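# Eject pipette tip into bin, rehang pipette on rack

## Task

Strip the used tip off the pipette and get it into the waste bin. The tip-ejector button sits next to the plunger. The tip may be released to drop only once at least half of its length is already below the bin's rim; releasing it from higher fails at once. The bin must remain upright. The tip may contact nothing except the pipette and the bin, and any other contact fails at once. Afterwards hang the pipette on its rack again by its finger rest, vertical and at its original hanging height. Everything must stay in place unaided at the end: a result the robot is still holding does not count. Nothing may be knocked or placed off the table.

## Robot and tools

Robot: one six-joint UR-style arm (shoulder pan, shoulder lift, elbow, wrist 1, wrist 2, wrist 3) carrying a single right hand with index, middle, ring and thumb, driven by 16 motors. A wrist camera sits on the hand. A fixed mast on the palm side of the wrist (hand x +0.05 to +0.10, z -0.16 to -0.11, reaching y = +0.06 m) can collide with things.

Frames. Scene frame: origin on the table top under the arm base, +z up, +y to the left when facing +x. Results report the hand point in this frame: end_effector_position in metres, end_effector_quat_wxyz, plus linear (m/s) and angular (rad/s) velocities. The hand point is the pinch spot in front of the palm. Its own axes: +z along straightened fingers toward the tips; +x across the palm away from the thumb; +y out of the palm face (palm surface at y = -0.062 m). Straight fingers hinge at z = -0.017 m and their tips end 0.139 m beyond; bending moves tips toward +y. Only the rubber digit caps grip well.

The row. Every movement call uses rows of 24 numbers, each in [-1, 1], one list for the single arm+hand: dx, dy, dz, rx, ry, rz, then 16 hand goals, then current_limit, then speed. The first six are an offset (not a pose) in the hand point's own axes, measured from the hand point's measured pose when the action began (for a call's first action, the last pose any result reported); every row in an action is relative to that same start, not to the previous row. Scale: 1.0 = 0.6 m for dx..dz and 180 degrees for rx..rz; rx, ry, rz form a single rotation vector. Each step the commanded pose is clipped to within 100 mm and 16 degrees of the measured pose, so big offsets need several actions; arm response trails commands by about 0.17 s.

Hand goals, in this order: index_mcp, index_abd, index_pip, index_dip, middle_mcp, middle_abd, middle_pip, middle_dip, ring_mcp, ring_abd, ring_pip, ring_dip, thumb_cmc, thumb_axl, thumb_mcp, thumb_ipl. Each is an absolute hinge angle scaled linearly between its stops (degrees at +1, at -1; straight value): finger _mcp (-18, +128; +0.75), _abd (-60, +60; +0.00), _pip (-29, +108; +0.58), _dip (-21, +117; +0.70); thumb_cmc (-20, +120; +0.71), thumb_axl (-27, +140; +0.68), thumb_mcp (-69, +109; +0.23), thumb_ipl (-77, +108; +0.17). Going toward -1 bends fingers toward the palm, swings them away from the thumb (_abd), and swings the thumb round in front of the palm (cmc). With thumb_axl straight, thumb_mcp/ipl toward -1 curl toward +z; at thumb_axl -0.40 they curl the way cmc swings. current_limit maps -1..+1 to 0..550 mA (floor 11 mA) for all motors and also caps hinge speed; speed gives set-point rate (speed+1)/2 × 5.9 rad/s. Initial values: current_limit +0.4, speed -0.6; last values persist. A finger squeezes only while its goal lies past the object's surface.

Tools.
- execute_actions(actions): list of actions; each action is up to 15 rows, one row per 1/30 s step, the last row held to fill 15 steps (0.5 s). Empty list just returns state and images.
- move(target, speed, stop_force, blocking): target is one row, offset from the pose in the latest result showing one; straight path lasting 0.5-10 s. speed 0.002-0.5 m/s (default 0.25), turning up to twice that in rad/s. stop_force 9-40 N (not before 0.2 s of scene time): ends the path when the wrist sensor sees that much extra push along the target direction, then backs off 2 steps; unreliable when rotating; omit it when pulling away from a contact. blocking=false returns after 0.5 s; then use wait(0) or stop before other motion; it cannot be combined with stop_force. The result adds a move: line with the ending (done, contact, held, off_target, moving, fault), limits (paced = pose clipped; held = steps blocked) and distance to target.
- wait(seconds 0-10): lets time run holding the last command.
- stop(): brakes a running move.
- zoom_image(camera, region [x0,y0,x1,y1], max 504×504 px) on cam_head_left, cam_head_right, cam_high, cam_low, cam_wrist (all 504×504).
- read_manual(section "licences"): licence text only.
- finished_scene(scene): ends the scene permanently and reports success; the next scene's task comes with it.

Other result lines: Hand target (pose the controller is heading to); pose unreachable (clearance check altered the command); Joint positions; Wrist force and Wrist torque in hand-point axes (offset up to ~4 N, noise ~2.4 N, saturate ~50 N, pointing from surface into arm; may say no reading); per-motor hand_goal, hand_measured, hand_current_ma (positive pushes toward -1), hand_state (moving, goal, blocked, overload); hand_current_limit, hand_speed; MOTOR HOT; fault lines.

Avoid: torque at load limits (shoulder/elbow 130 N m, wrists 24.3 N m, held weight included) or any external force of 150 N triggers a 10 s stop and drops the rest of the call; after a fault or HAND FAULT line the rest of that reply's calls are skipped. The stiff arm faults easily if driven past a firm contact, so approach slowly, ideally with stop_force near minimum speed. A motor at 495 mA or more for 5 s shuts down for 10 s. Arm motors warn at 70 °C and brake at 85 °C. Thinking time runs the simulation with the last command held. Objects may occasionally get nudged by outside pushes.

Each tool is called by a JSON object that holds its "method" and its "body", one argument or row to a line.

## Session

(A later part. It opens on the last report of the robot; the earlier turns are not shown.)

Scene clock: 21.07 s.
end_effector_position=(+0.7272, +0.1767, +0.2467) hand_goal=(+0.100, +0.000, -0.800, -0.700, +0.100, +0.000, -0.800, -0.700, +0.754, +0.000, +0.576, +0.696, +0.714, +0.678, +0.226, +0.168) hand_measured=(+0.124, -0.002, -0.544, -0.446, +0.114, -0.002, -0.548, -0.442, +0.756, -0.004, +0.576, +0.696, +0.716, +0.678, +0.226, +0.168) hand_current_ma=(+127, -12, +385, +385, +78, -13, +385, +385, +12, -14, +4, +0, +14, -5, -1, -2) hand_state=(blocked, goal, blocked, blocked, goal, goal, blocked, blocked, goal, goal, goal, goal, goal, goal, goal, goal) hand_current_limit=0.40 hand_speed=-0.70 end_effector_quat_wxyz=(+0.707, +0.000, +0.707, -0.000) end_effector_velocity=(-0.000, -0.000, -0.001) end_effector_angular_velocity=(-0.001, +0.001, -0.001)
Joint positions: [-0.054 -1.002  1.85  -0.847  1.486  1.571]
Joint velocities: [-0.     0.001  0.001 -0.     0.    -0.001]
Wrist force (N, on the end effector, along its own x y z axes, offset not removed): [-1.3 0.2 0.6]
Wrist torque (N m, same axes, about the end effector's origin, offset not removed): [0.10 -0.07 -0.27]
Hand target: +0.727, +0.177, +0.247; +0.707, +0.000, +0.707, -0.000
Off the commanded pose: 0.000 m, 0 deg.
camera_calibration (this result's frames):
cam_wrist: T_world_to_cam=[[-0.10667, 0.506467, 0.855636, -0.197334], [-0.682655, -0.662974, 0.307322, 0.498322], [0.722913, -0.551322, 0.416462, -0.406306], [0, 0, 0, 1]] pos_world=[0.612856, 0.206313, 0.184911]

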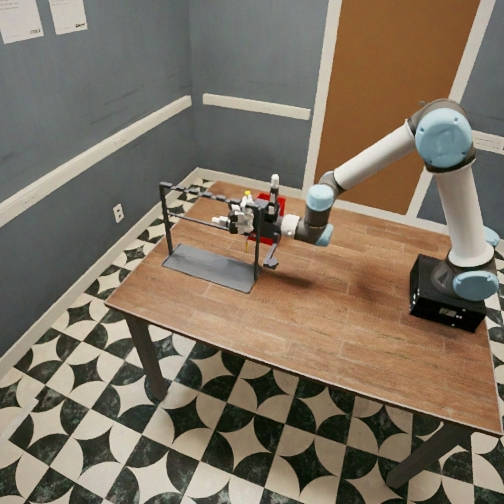

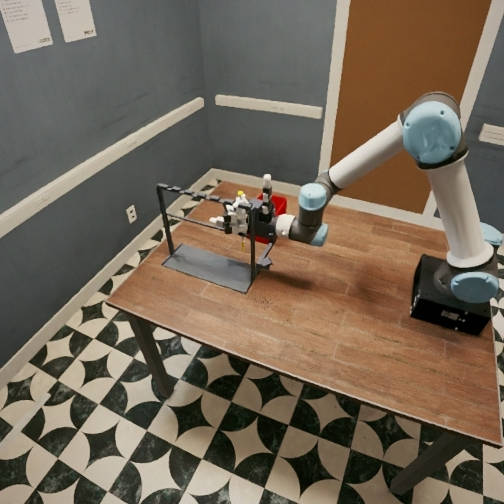

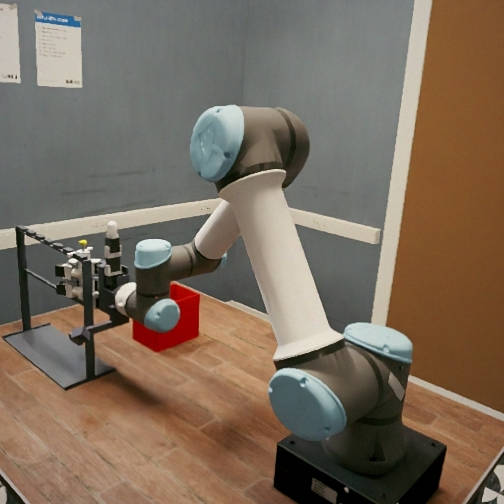

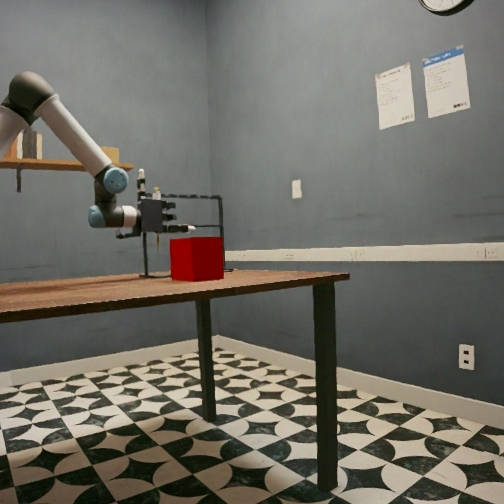

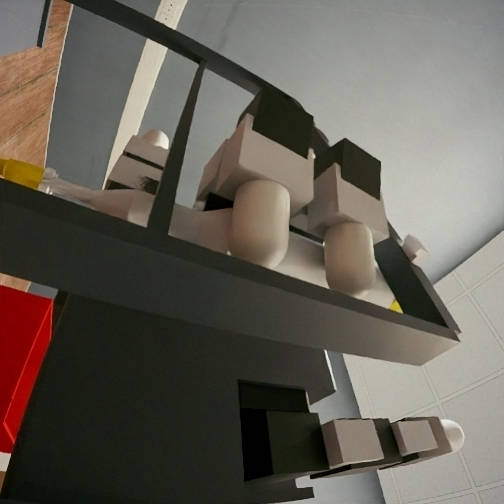

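{"method": "move", "body": {
  "target": [-0.015,0,0,0,0,0,0.1,0,-0.8,-0.7,0.1,0,-0.8,-0.7,0.754,0,0.576,0.696,0.714,0.678,0.226,0.168,0.4,-0.7],
  "speed": 0.03
}}

{"method": "move", "body": {
  "target": [0,-0.15,0,0,0,0,0.1,0,-0.8,-0.7,0.1,0,-0.8,-0.7,0.754,0,0.576,0.696,0.714,0.678,0.226,0.168,0.4,-0.7],
  "speed": 0.06
}}

{"method": "move", "body": {
  "target": [-0.09,0,0,0,0,0,0.1,0,-0.8,-0.7,0.1,0,-0.8,-0.7,0.754,0,0.576,0.696,0.714,0.678,0.226,0.168,0.4,-0.7],
  "speed": 0.15
}}

{"method": "move", "body": {
  "target": [0,-0.295,0.023,0,0,0,0.1,0,-0.8,-0.7,0.1,0,-0.8,-0.7,0.754,0,0.576,0.696,0.714,0.678,0.226,0.168,0.4,-0.7],
  "speed": 0.15
}}

{"method": "zoom_image", "body": {
  "camera": "cam_head_left",
  "region": [210, 110, 350, 250]
}}

{"method": "zoom_image", "body": {
  "camera": "cam_low",
  "region": [110, 130, 260, 280]
}}

Scene clock: 25.40 s.
end_effector_position=(+0.7271, +0.1767, +0.2557) hand_goal=(+0.100, +0.000, -0.800, -0.700, +0.100, +0.000, -0.800, -0.700, +0.754, +0.000, +0.576, +0.696, +0.714, +0.678, +0.226, +0.168) hand_measured=(+0.104, -0.002, -0.544, -0.446, +0.102, -0.002, -0.550, -0.442, +0.756, -0.004, +0.576, +0.696, +0.716, +0.678, +0.226, +0.168) hand_current_ma=(+26, -12, +385, +385, +10, -12, +385, +385, +12, -14, +4, +0, +14, -5, -1, -2) hand_state=(goal, goal, blocked, blocked, goal, goal, blocked, blocked, goal, goal, goal, goal, goal, goal, goal, goal) hand_current_limit=0.40 hand_speed=-0.70 end_effector_quat_wxyz=(+0.707, +0.000, +0.707, -0.000) end_effector_velocity=(-0.000, +0.000, +0.001) end_effector_angular_velocity=(-0.000, +0.000, +0.000)
Joint positions: [-0.054 -1.018  1.846 -0.827  1.486  1.571]
Joint velocities: [ 0.    -0.002 -0.     0.002  0.    -0.   ]
Wrist force (N, on the end effector, along its own x y z axes, offset not removed): [2.6 0.6 -1.8]
Wrist torque (N m, same axes, about the end effector's origin, offset not removed): [0.11 -0.37 -0.02]
Hand target: +0.727, +0.177, +0.256; +0.707, +0.000, +0.707, -0.000
Off the commanded pose: 0.000 m, 0 deg.
move: done
camera_calibration (this result's frames):
cam_wrist: T_world_to_cam=[[-0.106672, 0.506467, 0.855635, -0.204989], [-0.682656, -0.662974, 0.307321, 0.495575], [0.722912, -0.551322, 0.416464, -0.410023], [0, 0, 0, 1]] pos_world=[0.612851, 0.206319, 0.193855]

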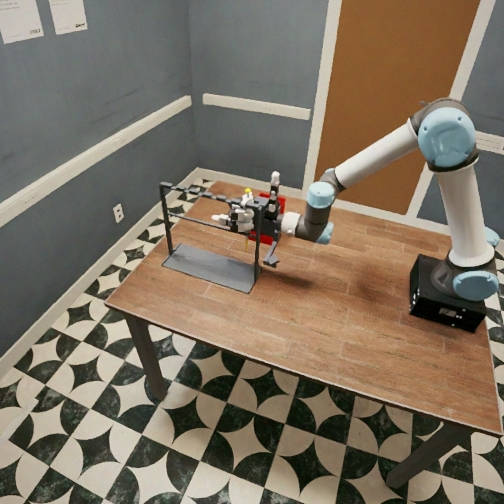

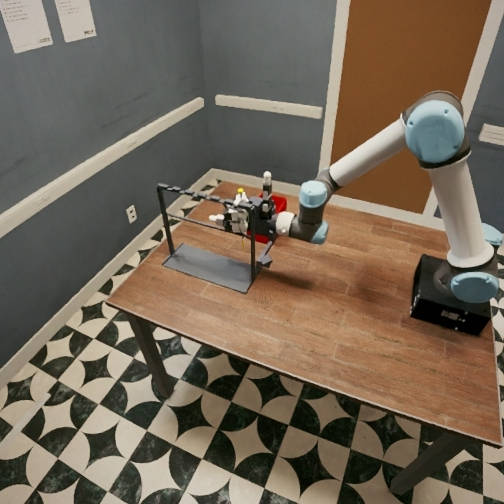

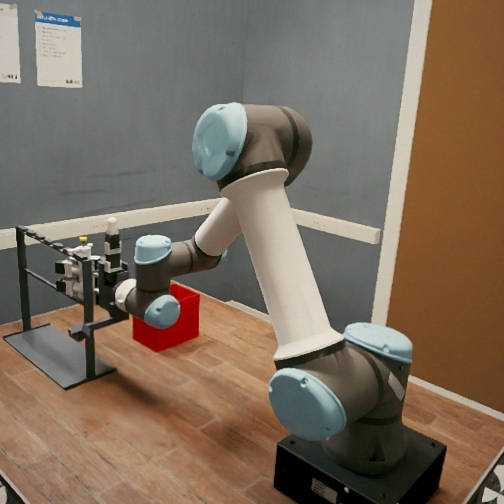

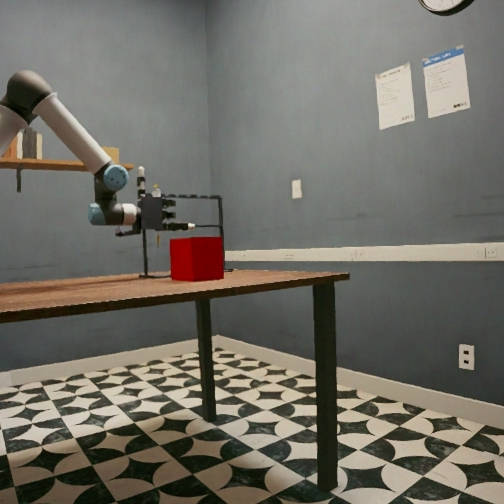

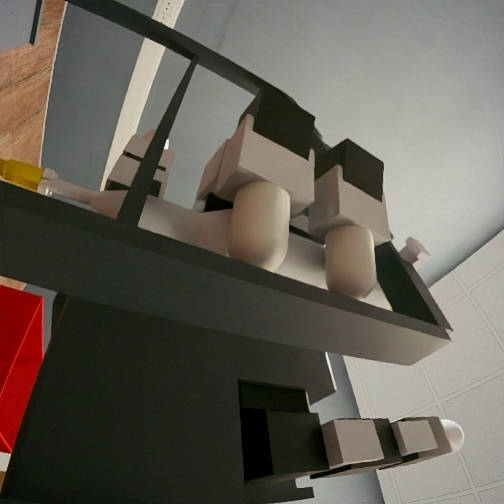

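Scene clock: 27.27 s.
end_effector_position=(+0.7271, +0.0867, +0.2558) hand_goal=(+0.100, +0.000, -0.800, -0.700, +0.100, +0.000, -0.800, -0.700, +0.754, +0.000, +0.576, +0.696, +0.714, +0.678, +0.226, +0.168) hand_measured=(+0.104, -0.002, -0.544, -0.448, +0.102, -0.002, -0.550, -0.442, +0.756, -0.004, +0.576, +0.696, +0.716, +0.678, +0.226, +0.168) hand_current_ma=(+25, -12, +385, +385, +8, -12, +385, +385, +12, -14, +4, +0, +14, -5, -1, -2) hand_state=(goal, goal, blocked, blocked, goal, goal, blocked, blocked, goal, goal, goal, goal, goal, goal, goal, goal) hand_current_limit=0.40 hand_speed=-0.70 end_effector_quat_wxyz=(+0.707, +0.000, +0.707, +0.000) end_effector_velocity=(-0.000, -0.001, +0.001) end_effector_angular_velocity=(-0.000, -0.001, +0.001)
Joint positions: [-0.238 -1.032  1.873 -0.839  1.303  1.571]
Joint velocities: [-0.003 -0.001 -0.    -0.    -0.003 -0.   ]
Wrist force (N, on the end effector, along its own x y z axes, offset not removed): [5.0 -2.3 2.2]
Wrist torque (N m, same axes, about the end effector's origin, offset not removed): [-0.73 -0.73 0.26]
Hand target: +0.727, +0.087, +0.256; +0.707, +0.000, +0.707, -0.000
Off the commanded pose: 0.000 m, 0 deg.
move: done
camera_calibration (this result's frames):
cam_wrist: T_world_to_cam=[[-0.106693, 0.506309, 0.855727, -0.159568], [-0.682677, -0.663021, 0.307173, 0.435926], [0.722889, -0.551412, 0.416385, -0.4596], [0, 0, 0, 1]] pos_world=[0.612812, 0.11639, 0.194013]

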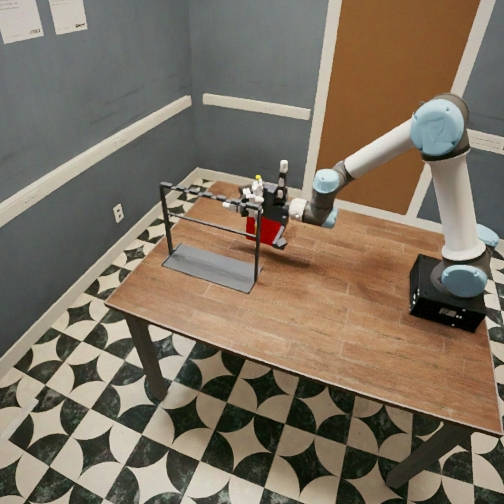

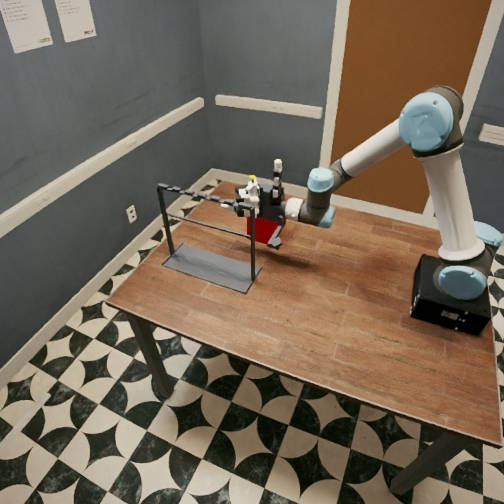

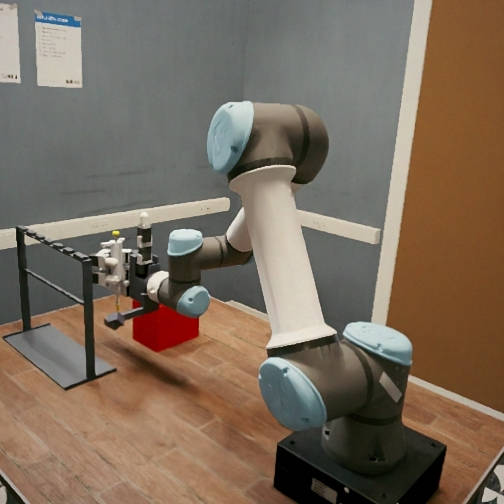

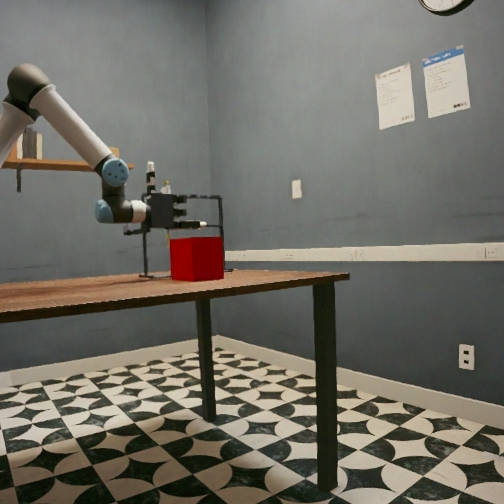

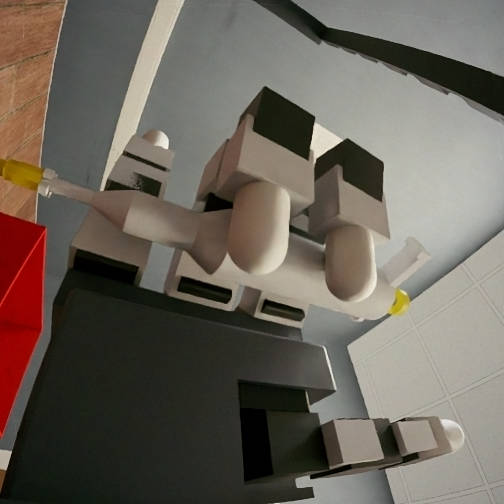

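Scene clock: 28.13 s.
end_effector_position=(+0.7271, +0.0868, +0.3097) hand_goal=(+0.100, +0.000, -0.800, -0.700, +0.100, +0.000, -0.800, -0.700, +0.754, +0.000, +0.576, +0.696, +0.714, +0.678, +0.226, +0.168) hand_measured=(+0.104, -0.002, -0.544, -0.448, +0.102, -0.002, -0.550, -0.442, +0.756, -0.004, +0.576, +0.696, +0.716, +0.678, +0.226, +0.168) hand_current_ma=(+25, -12, +385, +385, +8, -12, +385, +385, +12, -16, +4, +0, +14, -5, -1, -2) hand_state=(goal, goal, blocked, blocked, goal, goal, blocked, blocked, goal, goal, goal, goal, goal, goal, goal, goal) hand_current_limit=0.40 hand_speed=-0.70 end_effector_quat_wxyz=(+0.707, +0.000, +0.707, +0.000) end_effector_velocity=(+0.000, -0.001, +0.001) end_effector_angular_velocity=(-0.001, +0.001, -0.000)
Joint positions: [-0.237 -1.125  1.839 -0.713  1.303  1.572]
Joint velocities: [-0.001 -0.003 -0.002  0.006 -0.001 -0.001]
Wrist force (N, on the end effector, along its own x y z axes, offset not removed): [2.9 -1.0 1.4]
Wrist torque (N m, same axes, about the end effector's origin, offset not removed): [-0.24 -0.66 -0.01]
Hand target: +0.727, +0.087, +0.310; +0.707, +0.000, +0.707, +0.000
Off the commanded pose: 0.000 m, 0 deg.
move: done
camera_calibration (this result's frames):
cam_wrist: T_world_to_cam=[[-0.106719, 0.506189, 0.855795, -0.205745], [-0.682682, -0.663067, 0.307062, 0.419455], [0.72288, -0.551466, 0.416328, -0.48192], [0, 0, 0, 1]] pos_world=[0.612768, 0.11651, 0.247914]

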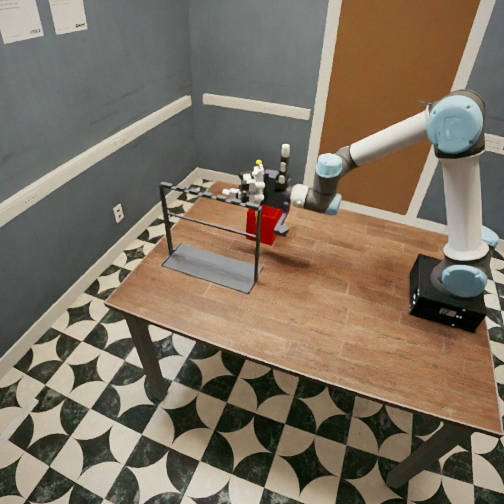

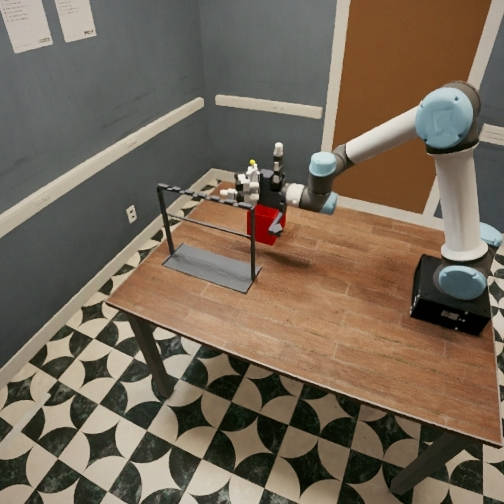

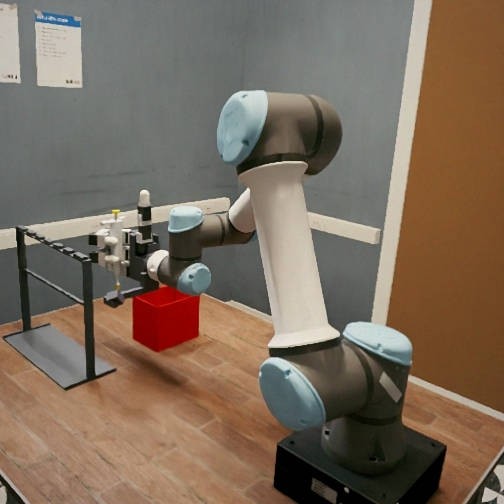

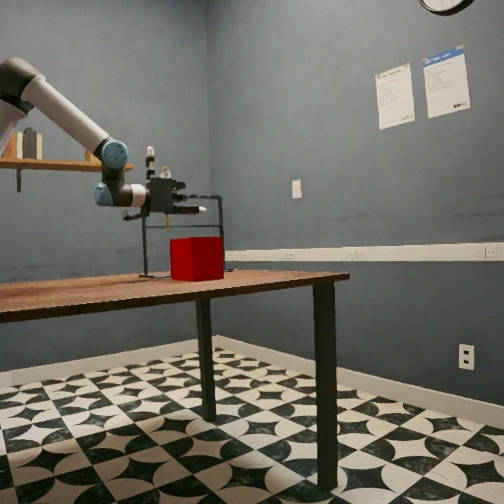

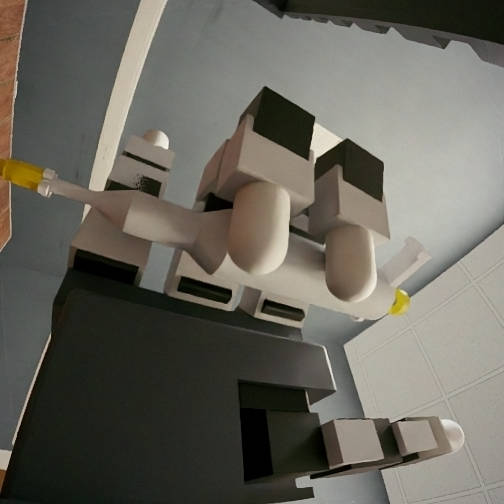

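Scene clock: 29.80 s.
end_effector_position=(+0.7407, -0.0902, +0.3100) hand_goal=(+0.100, +0.000, -0.800, -0.700, +0.100, +0.000, -0.800, -0.700, +0.754, +0.000, +0.576, +0.696, +0.714, +0.678, +0.226, +0.168) hand_measured=(+0.104, -0.002, -0.544, -0.448, +0.102, -0.002, -0.550, -0.442, +0.756, -0.004, +0.576, +0.696, +0.716, +0.678, +0.226, +0.168) hand_current_ma=(+22, -12, +385, +385, +6, -12, +385, +385, +9, -16, +4, +0, +12, -5, -1, -2) hand_state=(goal, goal, blocked, blocked, goal, goal, blocked, blocked, goal, goal, goal, goal, goal, goal, goal, goal) hand_current_limit=0.40 hand_speed=-0.70 end_effector_quat_wxyz=(+0.707, +0.000, +0.707, +0.000) end_effector_velocity=(+0.000, -0.002, -0.001) end_effector_angular_velocity=(-0.001, +0.001, +0.000)
Joint positions: [-0.549 -1.043  1.703 -0.659  0.992  1.572]
Joint velocities: [-0.002  0.002 -0.002  0.001 -0.003 -0.002]
Wrist force (N, on the end effector, along its own x y z axes, offset not removed): [3.2 0.0 -3.2]
Wrist torque (N m, same axes, about the end effector's origin, offset not removed): [0.10 -0.47 0.05]
Hand target: +0.741, -0.090, +0.310; +0.707, +0.000, +0.707, +0.000
Off the commanded pose: 0.000 m, 0 deg.
move: done
camera_calibration (this result's frames):
cam_wrist: T_world_to_cam=[[-0.106804, 0.505906, 0.855951, -0.114939], [-0.682732, -0.663154, 0.306764, 0.311458], [0.722821, -0.551621, 0.416226, -0.589436], [0, 0, 0, 1]] pos_world=[0.626423, -0.0604527, 0.248177]

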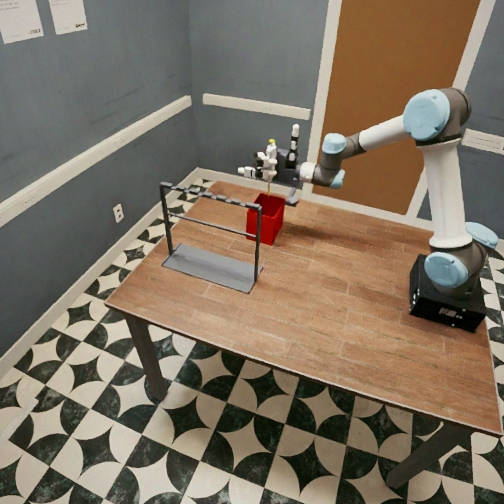

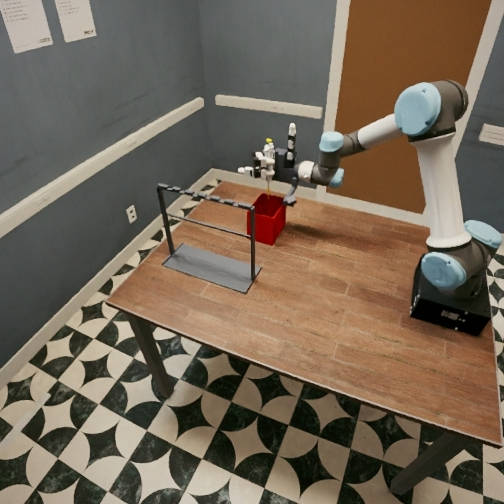

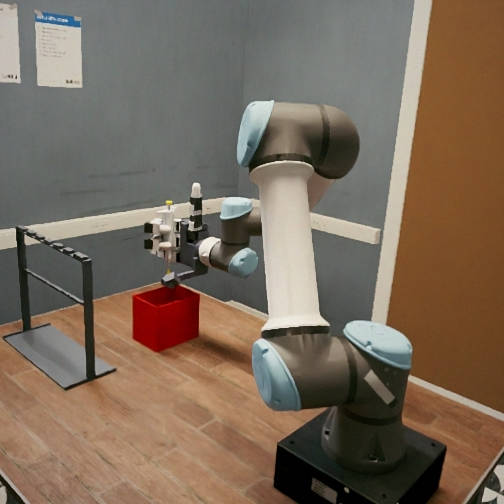

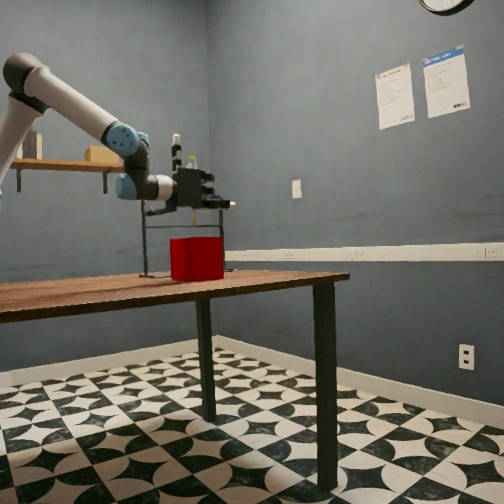

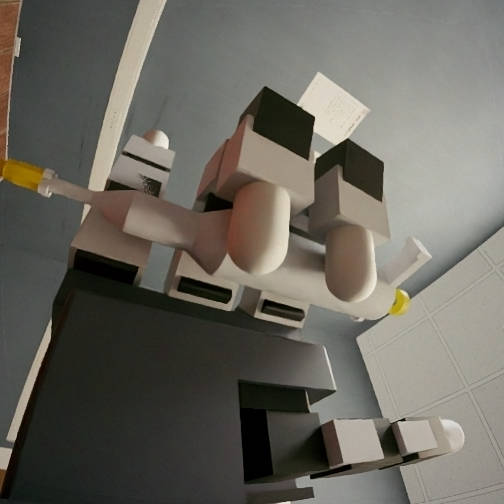

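Region (210, 110, 350, 250) of cam_head_left's 504x504 image, scaled by 3.600, with more detail than that image has.

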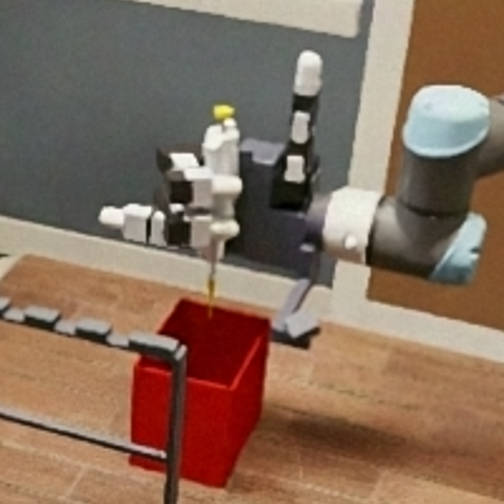

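Region (110, 130, 260, 280) of cam_low's 504x504 image, scaled by 3.360, with more detail than that image has.

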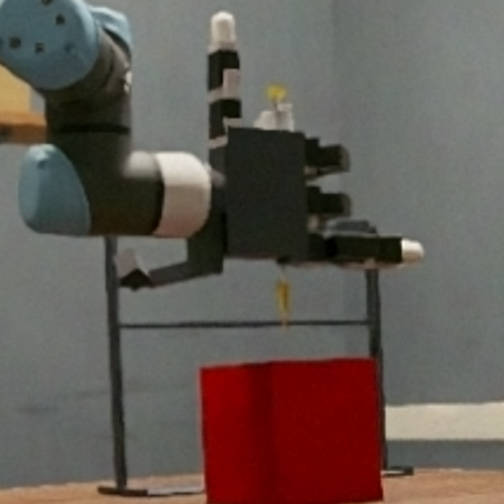

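Lower, then press.

{"method": "move", "body": {
  "target": [0.123,0,0,0,0,0,0.1,0,-0.8,-0.7,0.1,0,-0.8,-0.7,0.754,0,0.576,0.696,0.714,0.678,0.226,0.168,0.4,-0.7],
  "speed": 0.08
}}

{"method": "execute_actions", "body": {
  "actions": [
    [[0,0,0,0,0,0,0.1,0,-0.8,-0.7,0.1,0,-0.8,-0.7,0.754,0,0.576,0.696,0.6,0.678,-0.3,-0.3,0.4,-0.7]],
    [[0,0,0,0,0,0,0.1,0,-0.8,-0.7,0.1,0,-0.8,-0.7,0.754,0,0.576,0.696,0.6,0.678,-0.3,-0.3,0.4,-0.7]],
    [[0,0,0,0,0,0,0.1,0,-0.8,-0.7,0.1,0,-0.8,-0.7,0.754,0,0.576,0.696,0.6,0.678,-0.7,-0.5,0.75,-0.7]],
    [[0,0,0,0,0,0,0.1,0,-0.8,-0.7,0.1,0,-0.8,-0.7,0.754,0,0.576,0.696,0.6,0.678,-0.7,-0.5,0.75,-0.7]],
    [[0,0,0,0,0,0,0.1,0,-0.8,-0.7,0.1,0,-0.8,-0.7,0.754,0,0.576,0.696,0.6,0.678,-0.7,-0.5,0.75,-0.7]]
  ]
}}

{"method": "zoom_image", "body": {
  "camera": "cam_head_left",
  "region": [220, 130, 340, 250]
}}

Scene clock: 33.97 s.
end_effector_position=(+0.7408, -0.0903, +0.2363) hand_goal=(+0.100, +0.000, -0.800, -0.700, +0.100, +0.000, -0.800, -0.700, +0.754, +0.000, +0.576, +0.696, +0.714, +0.678, +0.226, +0.168) hand_measured=(+0.104, -0.002, -0.544, -0.448, +0.102, -0.002, -0.550, -0.442, +0.756, -0.004, +0.576, +0.696, +0.716, +0.678, +0.226, +0.168) hand_current_ma=(+22, -12, +385, +385, +6, -12, +385, +385, +9, -16, +4, +0, +12, -5, -1, -2) hand_state=(goal, goal, blocked, blocked, goal, goal, blocked, blocked, goal, goal, goal, goal, goal, goal, goal, goal) hand_current_limit=0.40 hand_speed=-0.70 end_effector_quat_wxyz=(+0.707, +0.000, +0.707, +0.000) end_effector_velocity=(+0.000, +0.001, -0.001) end_effector_angular_velocity=(+0.000, -0.000, +0.000)
Joint positions: [-0.549 -0.925  1.743 -0.817  0.992  1.571]
Joint velocities: [ 0.001  0.002  0.001 -0.003  0.001  0.   ]
Wrist force (N, on the end effector, along its own x y z axes, offset not removed): [5.6 -0.4 -2.4]
Wrist torque (N m, same axes, about the end effector's origin, offset not removed): [0.18 -0.85 0.17]
Hand target: +0.741, -0.090, +0.236; +0.707, +0.000, +0.707, +0.000
Off the commanded pose: 0.000 m, 0 deg.
move: done
camera_calibration (this result's frames):
cam_wrist: T_world_to_cam=[[-0.106781, 0.505966, 0.855918, -0.0517632], [-0.682747, -0.663114, 0.306816, 0.334037], [0.72281, -0.551614, 0.416255, -0.558835], [0, 0, 0, 1]] pos_world=[0.626467, -0.0605662, 0.174435]

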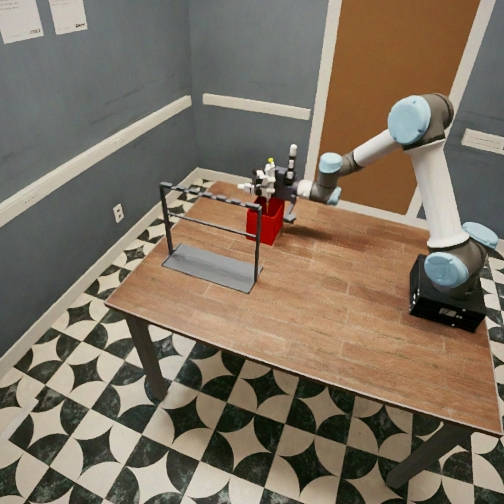

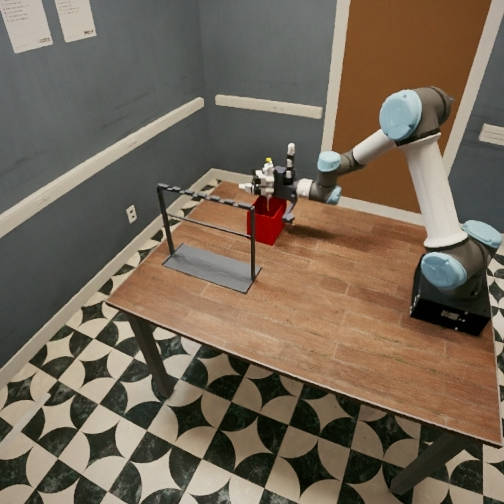

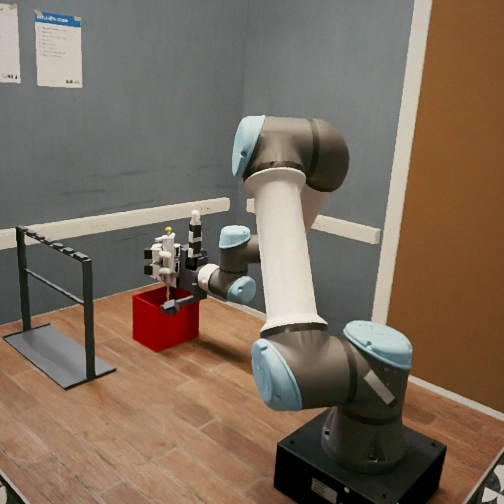

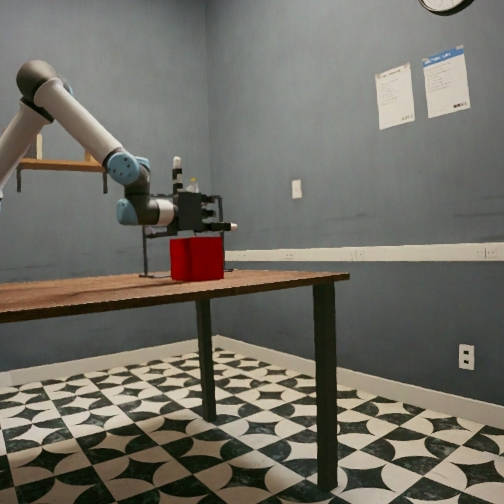

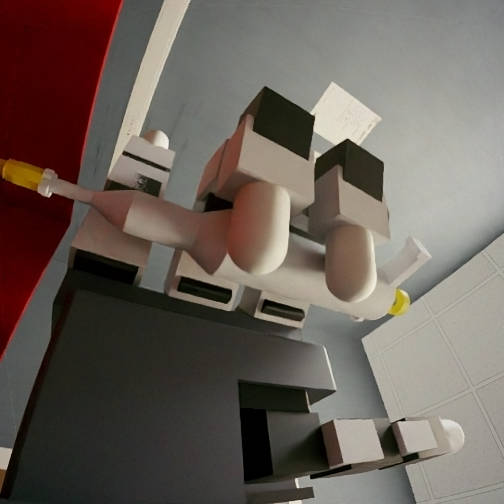

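Scene clock: 36.47 s.
end_effector_position=(+0.7408, -0.0903, +0.2362) hand_goal=(+0.100, +0.000, -0.800, -0.700, +0.100, +0.000, -0.800, -0.700, +0.754, +0.000, +0.576, +0.696, +0.600, +0.678, -0.700, -0.500) hand_measured=(+0.102, -0.002, -0.548, -0.450, +0.102, -0.002, -0.554, -0.442, +0.756, -0.004, +0.576, +0.696, +0.600, +0.676, -0.244, -0.342) hand_current_ma=(+11, -9, +481, +481, +6, -9, +481, +481, +9, -16, +4, +0, +4, -9, +481, +481) hand_state=(goal, goal, blocked, blocked, goal, goal, blocked, blocked, goal, goal, goal, goal, goal, goal, blocked, blocked) hand_current_limit=0.75 hand_speed=-0.70 end_effector_quat_wxyz=(+0.707, +0.000, +0.707, +0.000) end_effector_velocity=(+0.000, +0.000, +0.001) end_effector_angular_velocity=(-0.001, -0.001, +0.001)
Joint positions: [-0.549 -0.924  1.743 -0.817  0.992  1.571]
Joint velocities: [ 0.    -0.001 -0.001  0.    -0.001 -0.   ]
Wrist force (N, on the end effector, along its own x y z axes, offset not removed): [2.6 -2.0 -1.9]
Wrist torque (N m, same axes, about the end effector's origin, offset not removed): [-0.06 -0.16 -0.01]
Hand target: +0.741, -0.090, +0.236; +0.707, +0.000, +0.707, +0.000
Off the commanded pose: 0.000 m, 0 deg.
camera_calibration (this result's frames):
cam_wrist: T_world_to_cam=[[-0.106787, 0.505944, 0.85593, -0.051733], [-0.68275, -0.663122, 0.306794, 0.334061], [0.722807, -0.551625, 0.416246, -0.558817], [0, 0, 0, 1]] pos_world=[0.626472, -0.0605601, 0.174397]

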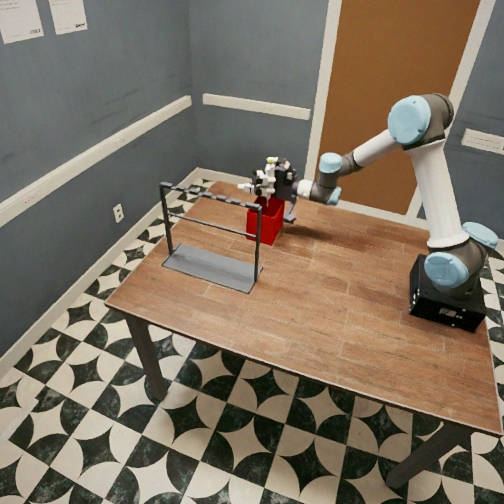

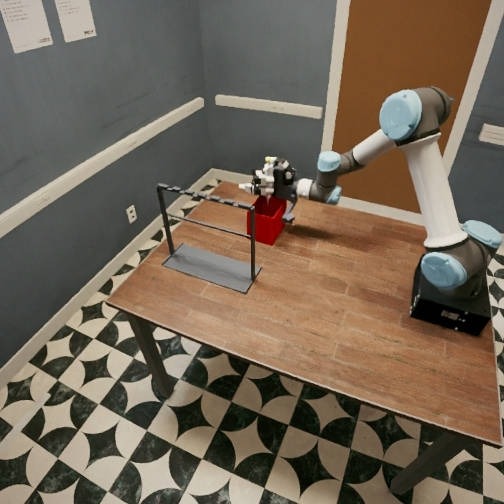

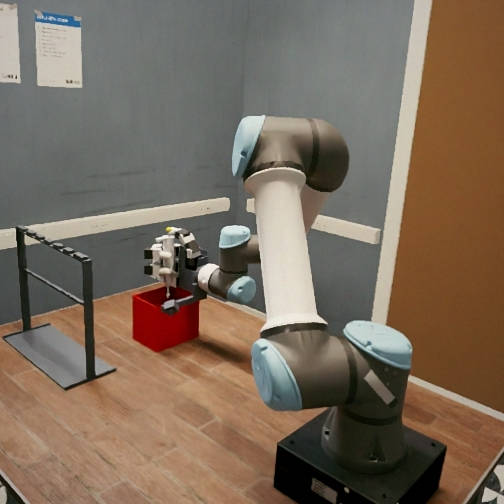

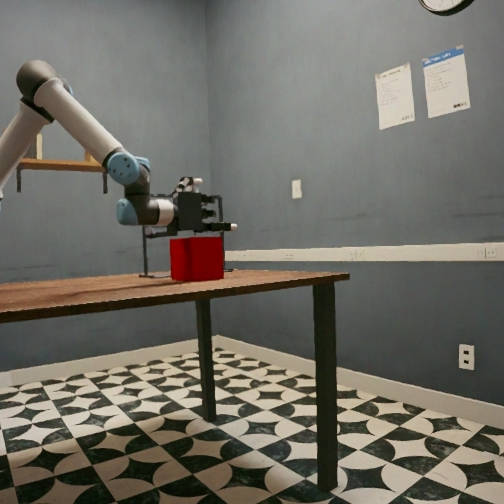

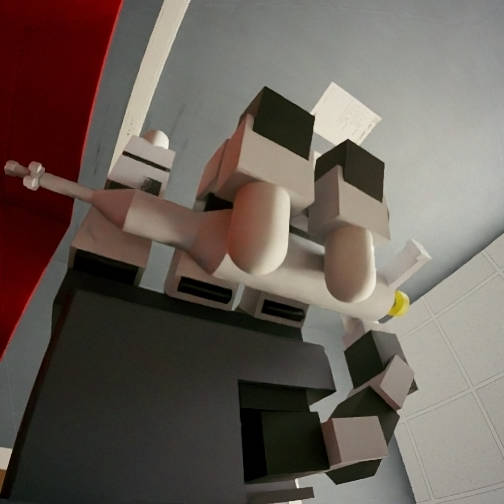

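Region (220, 130, 340, 250) of cam_head_left's 504x504 image, scaled by 4.200, with more detail than that image has.

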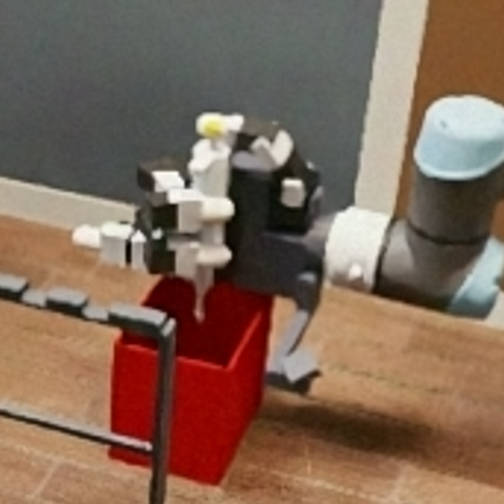

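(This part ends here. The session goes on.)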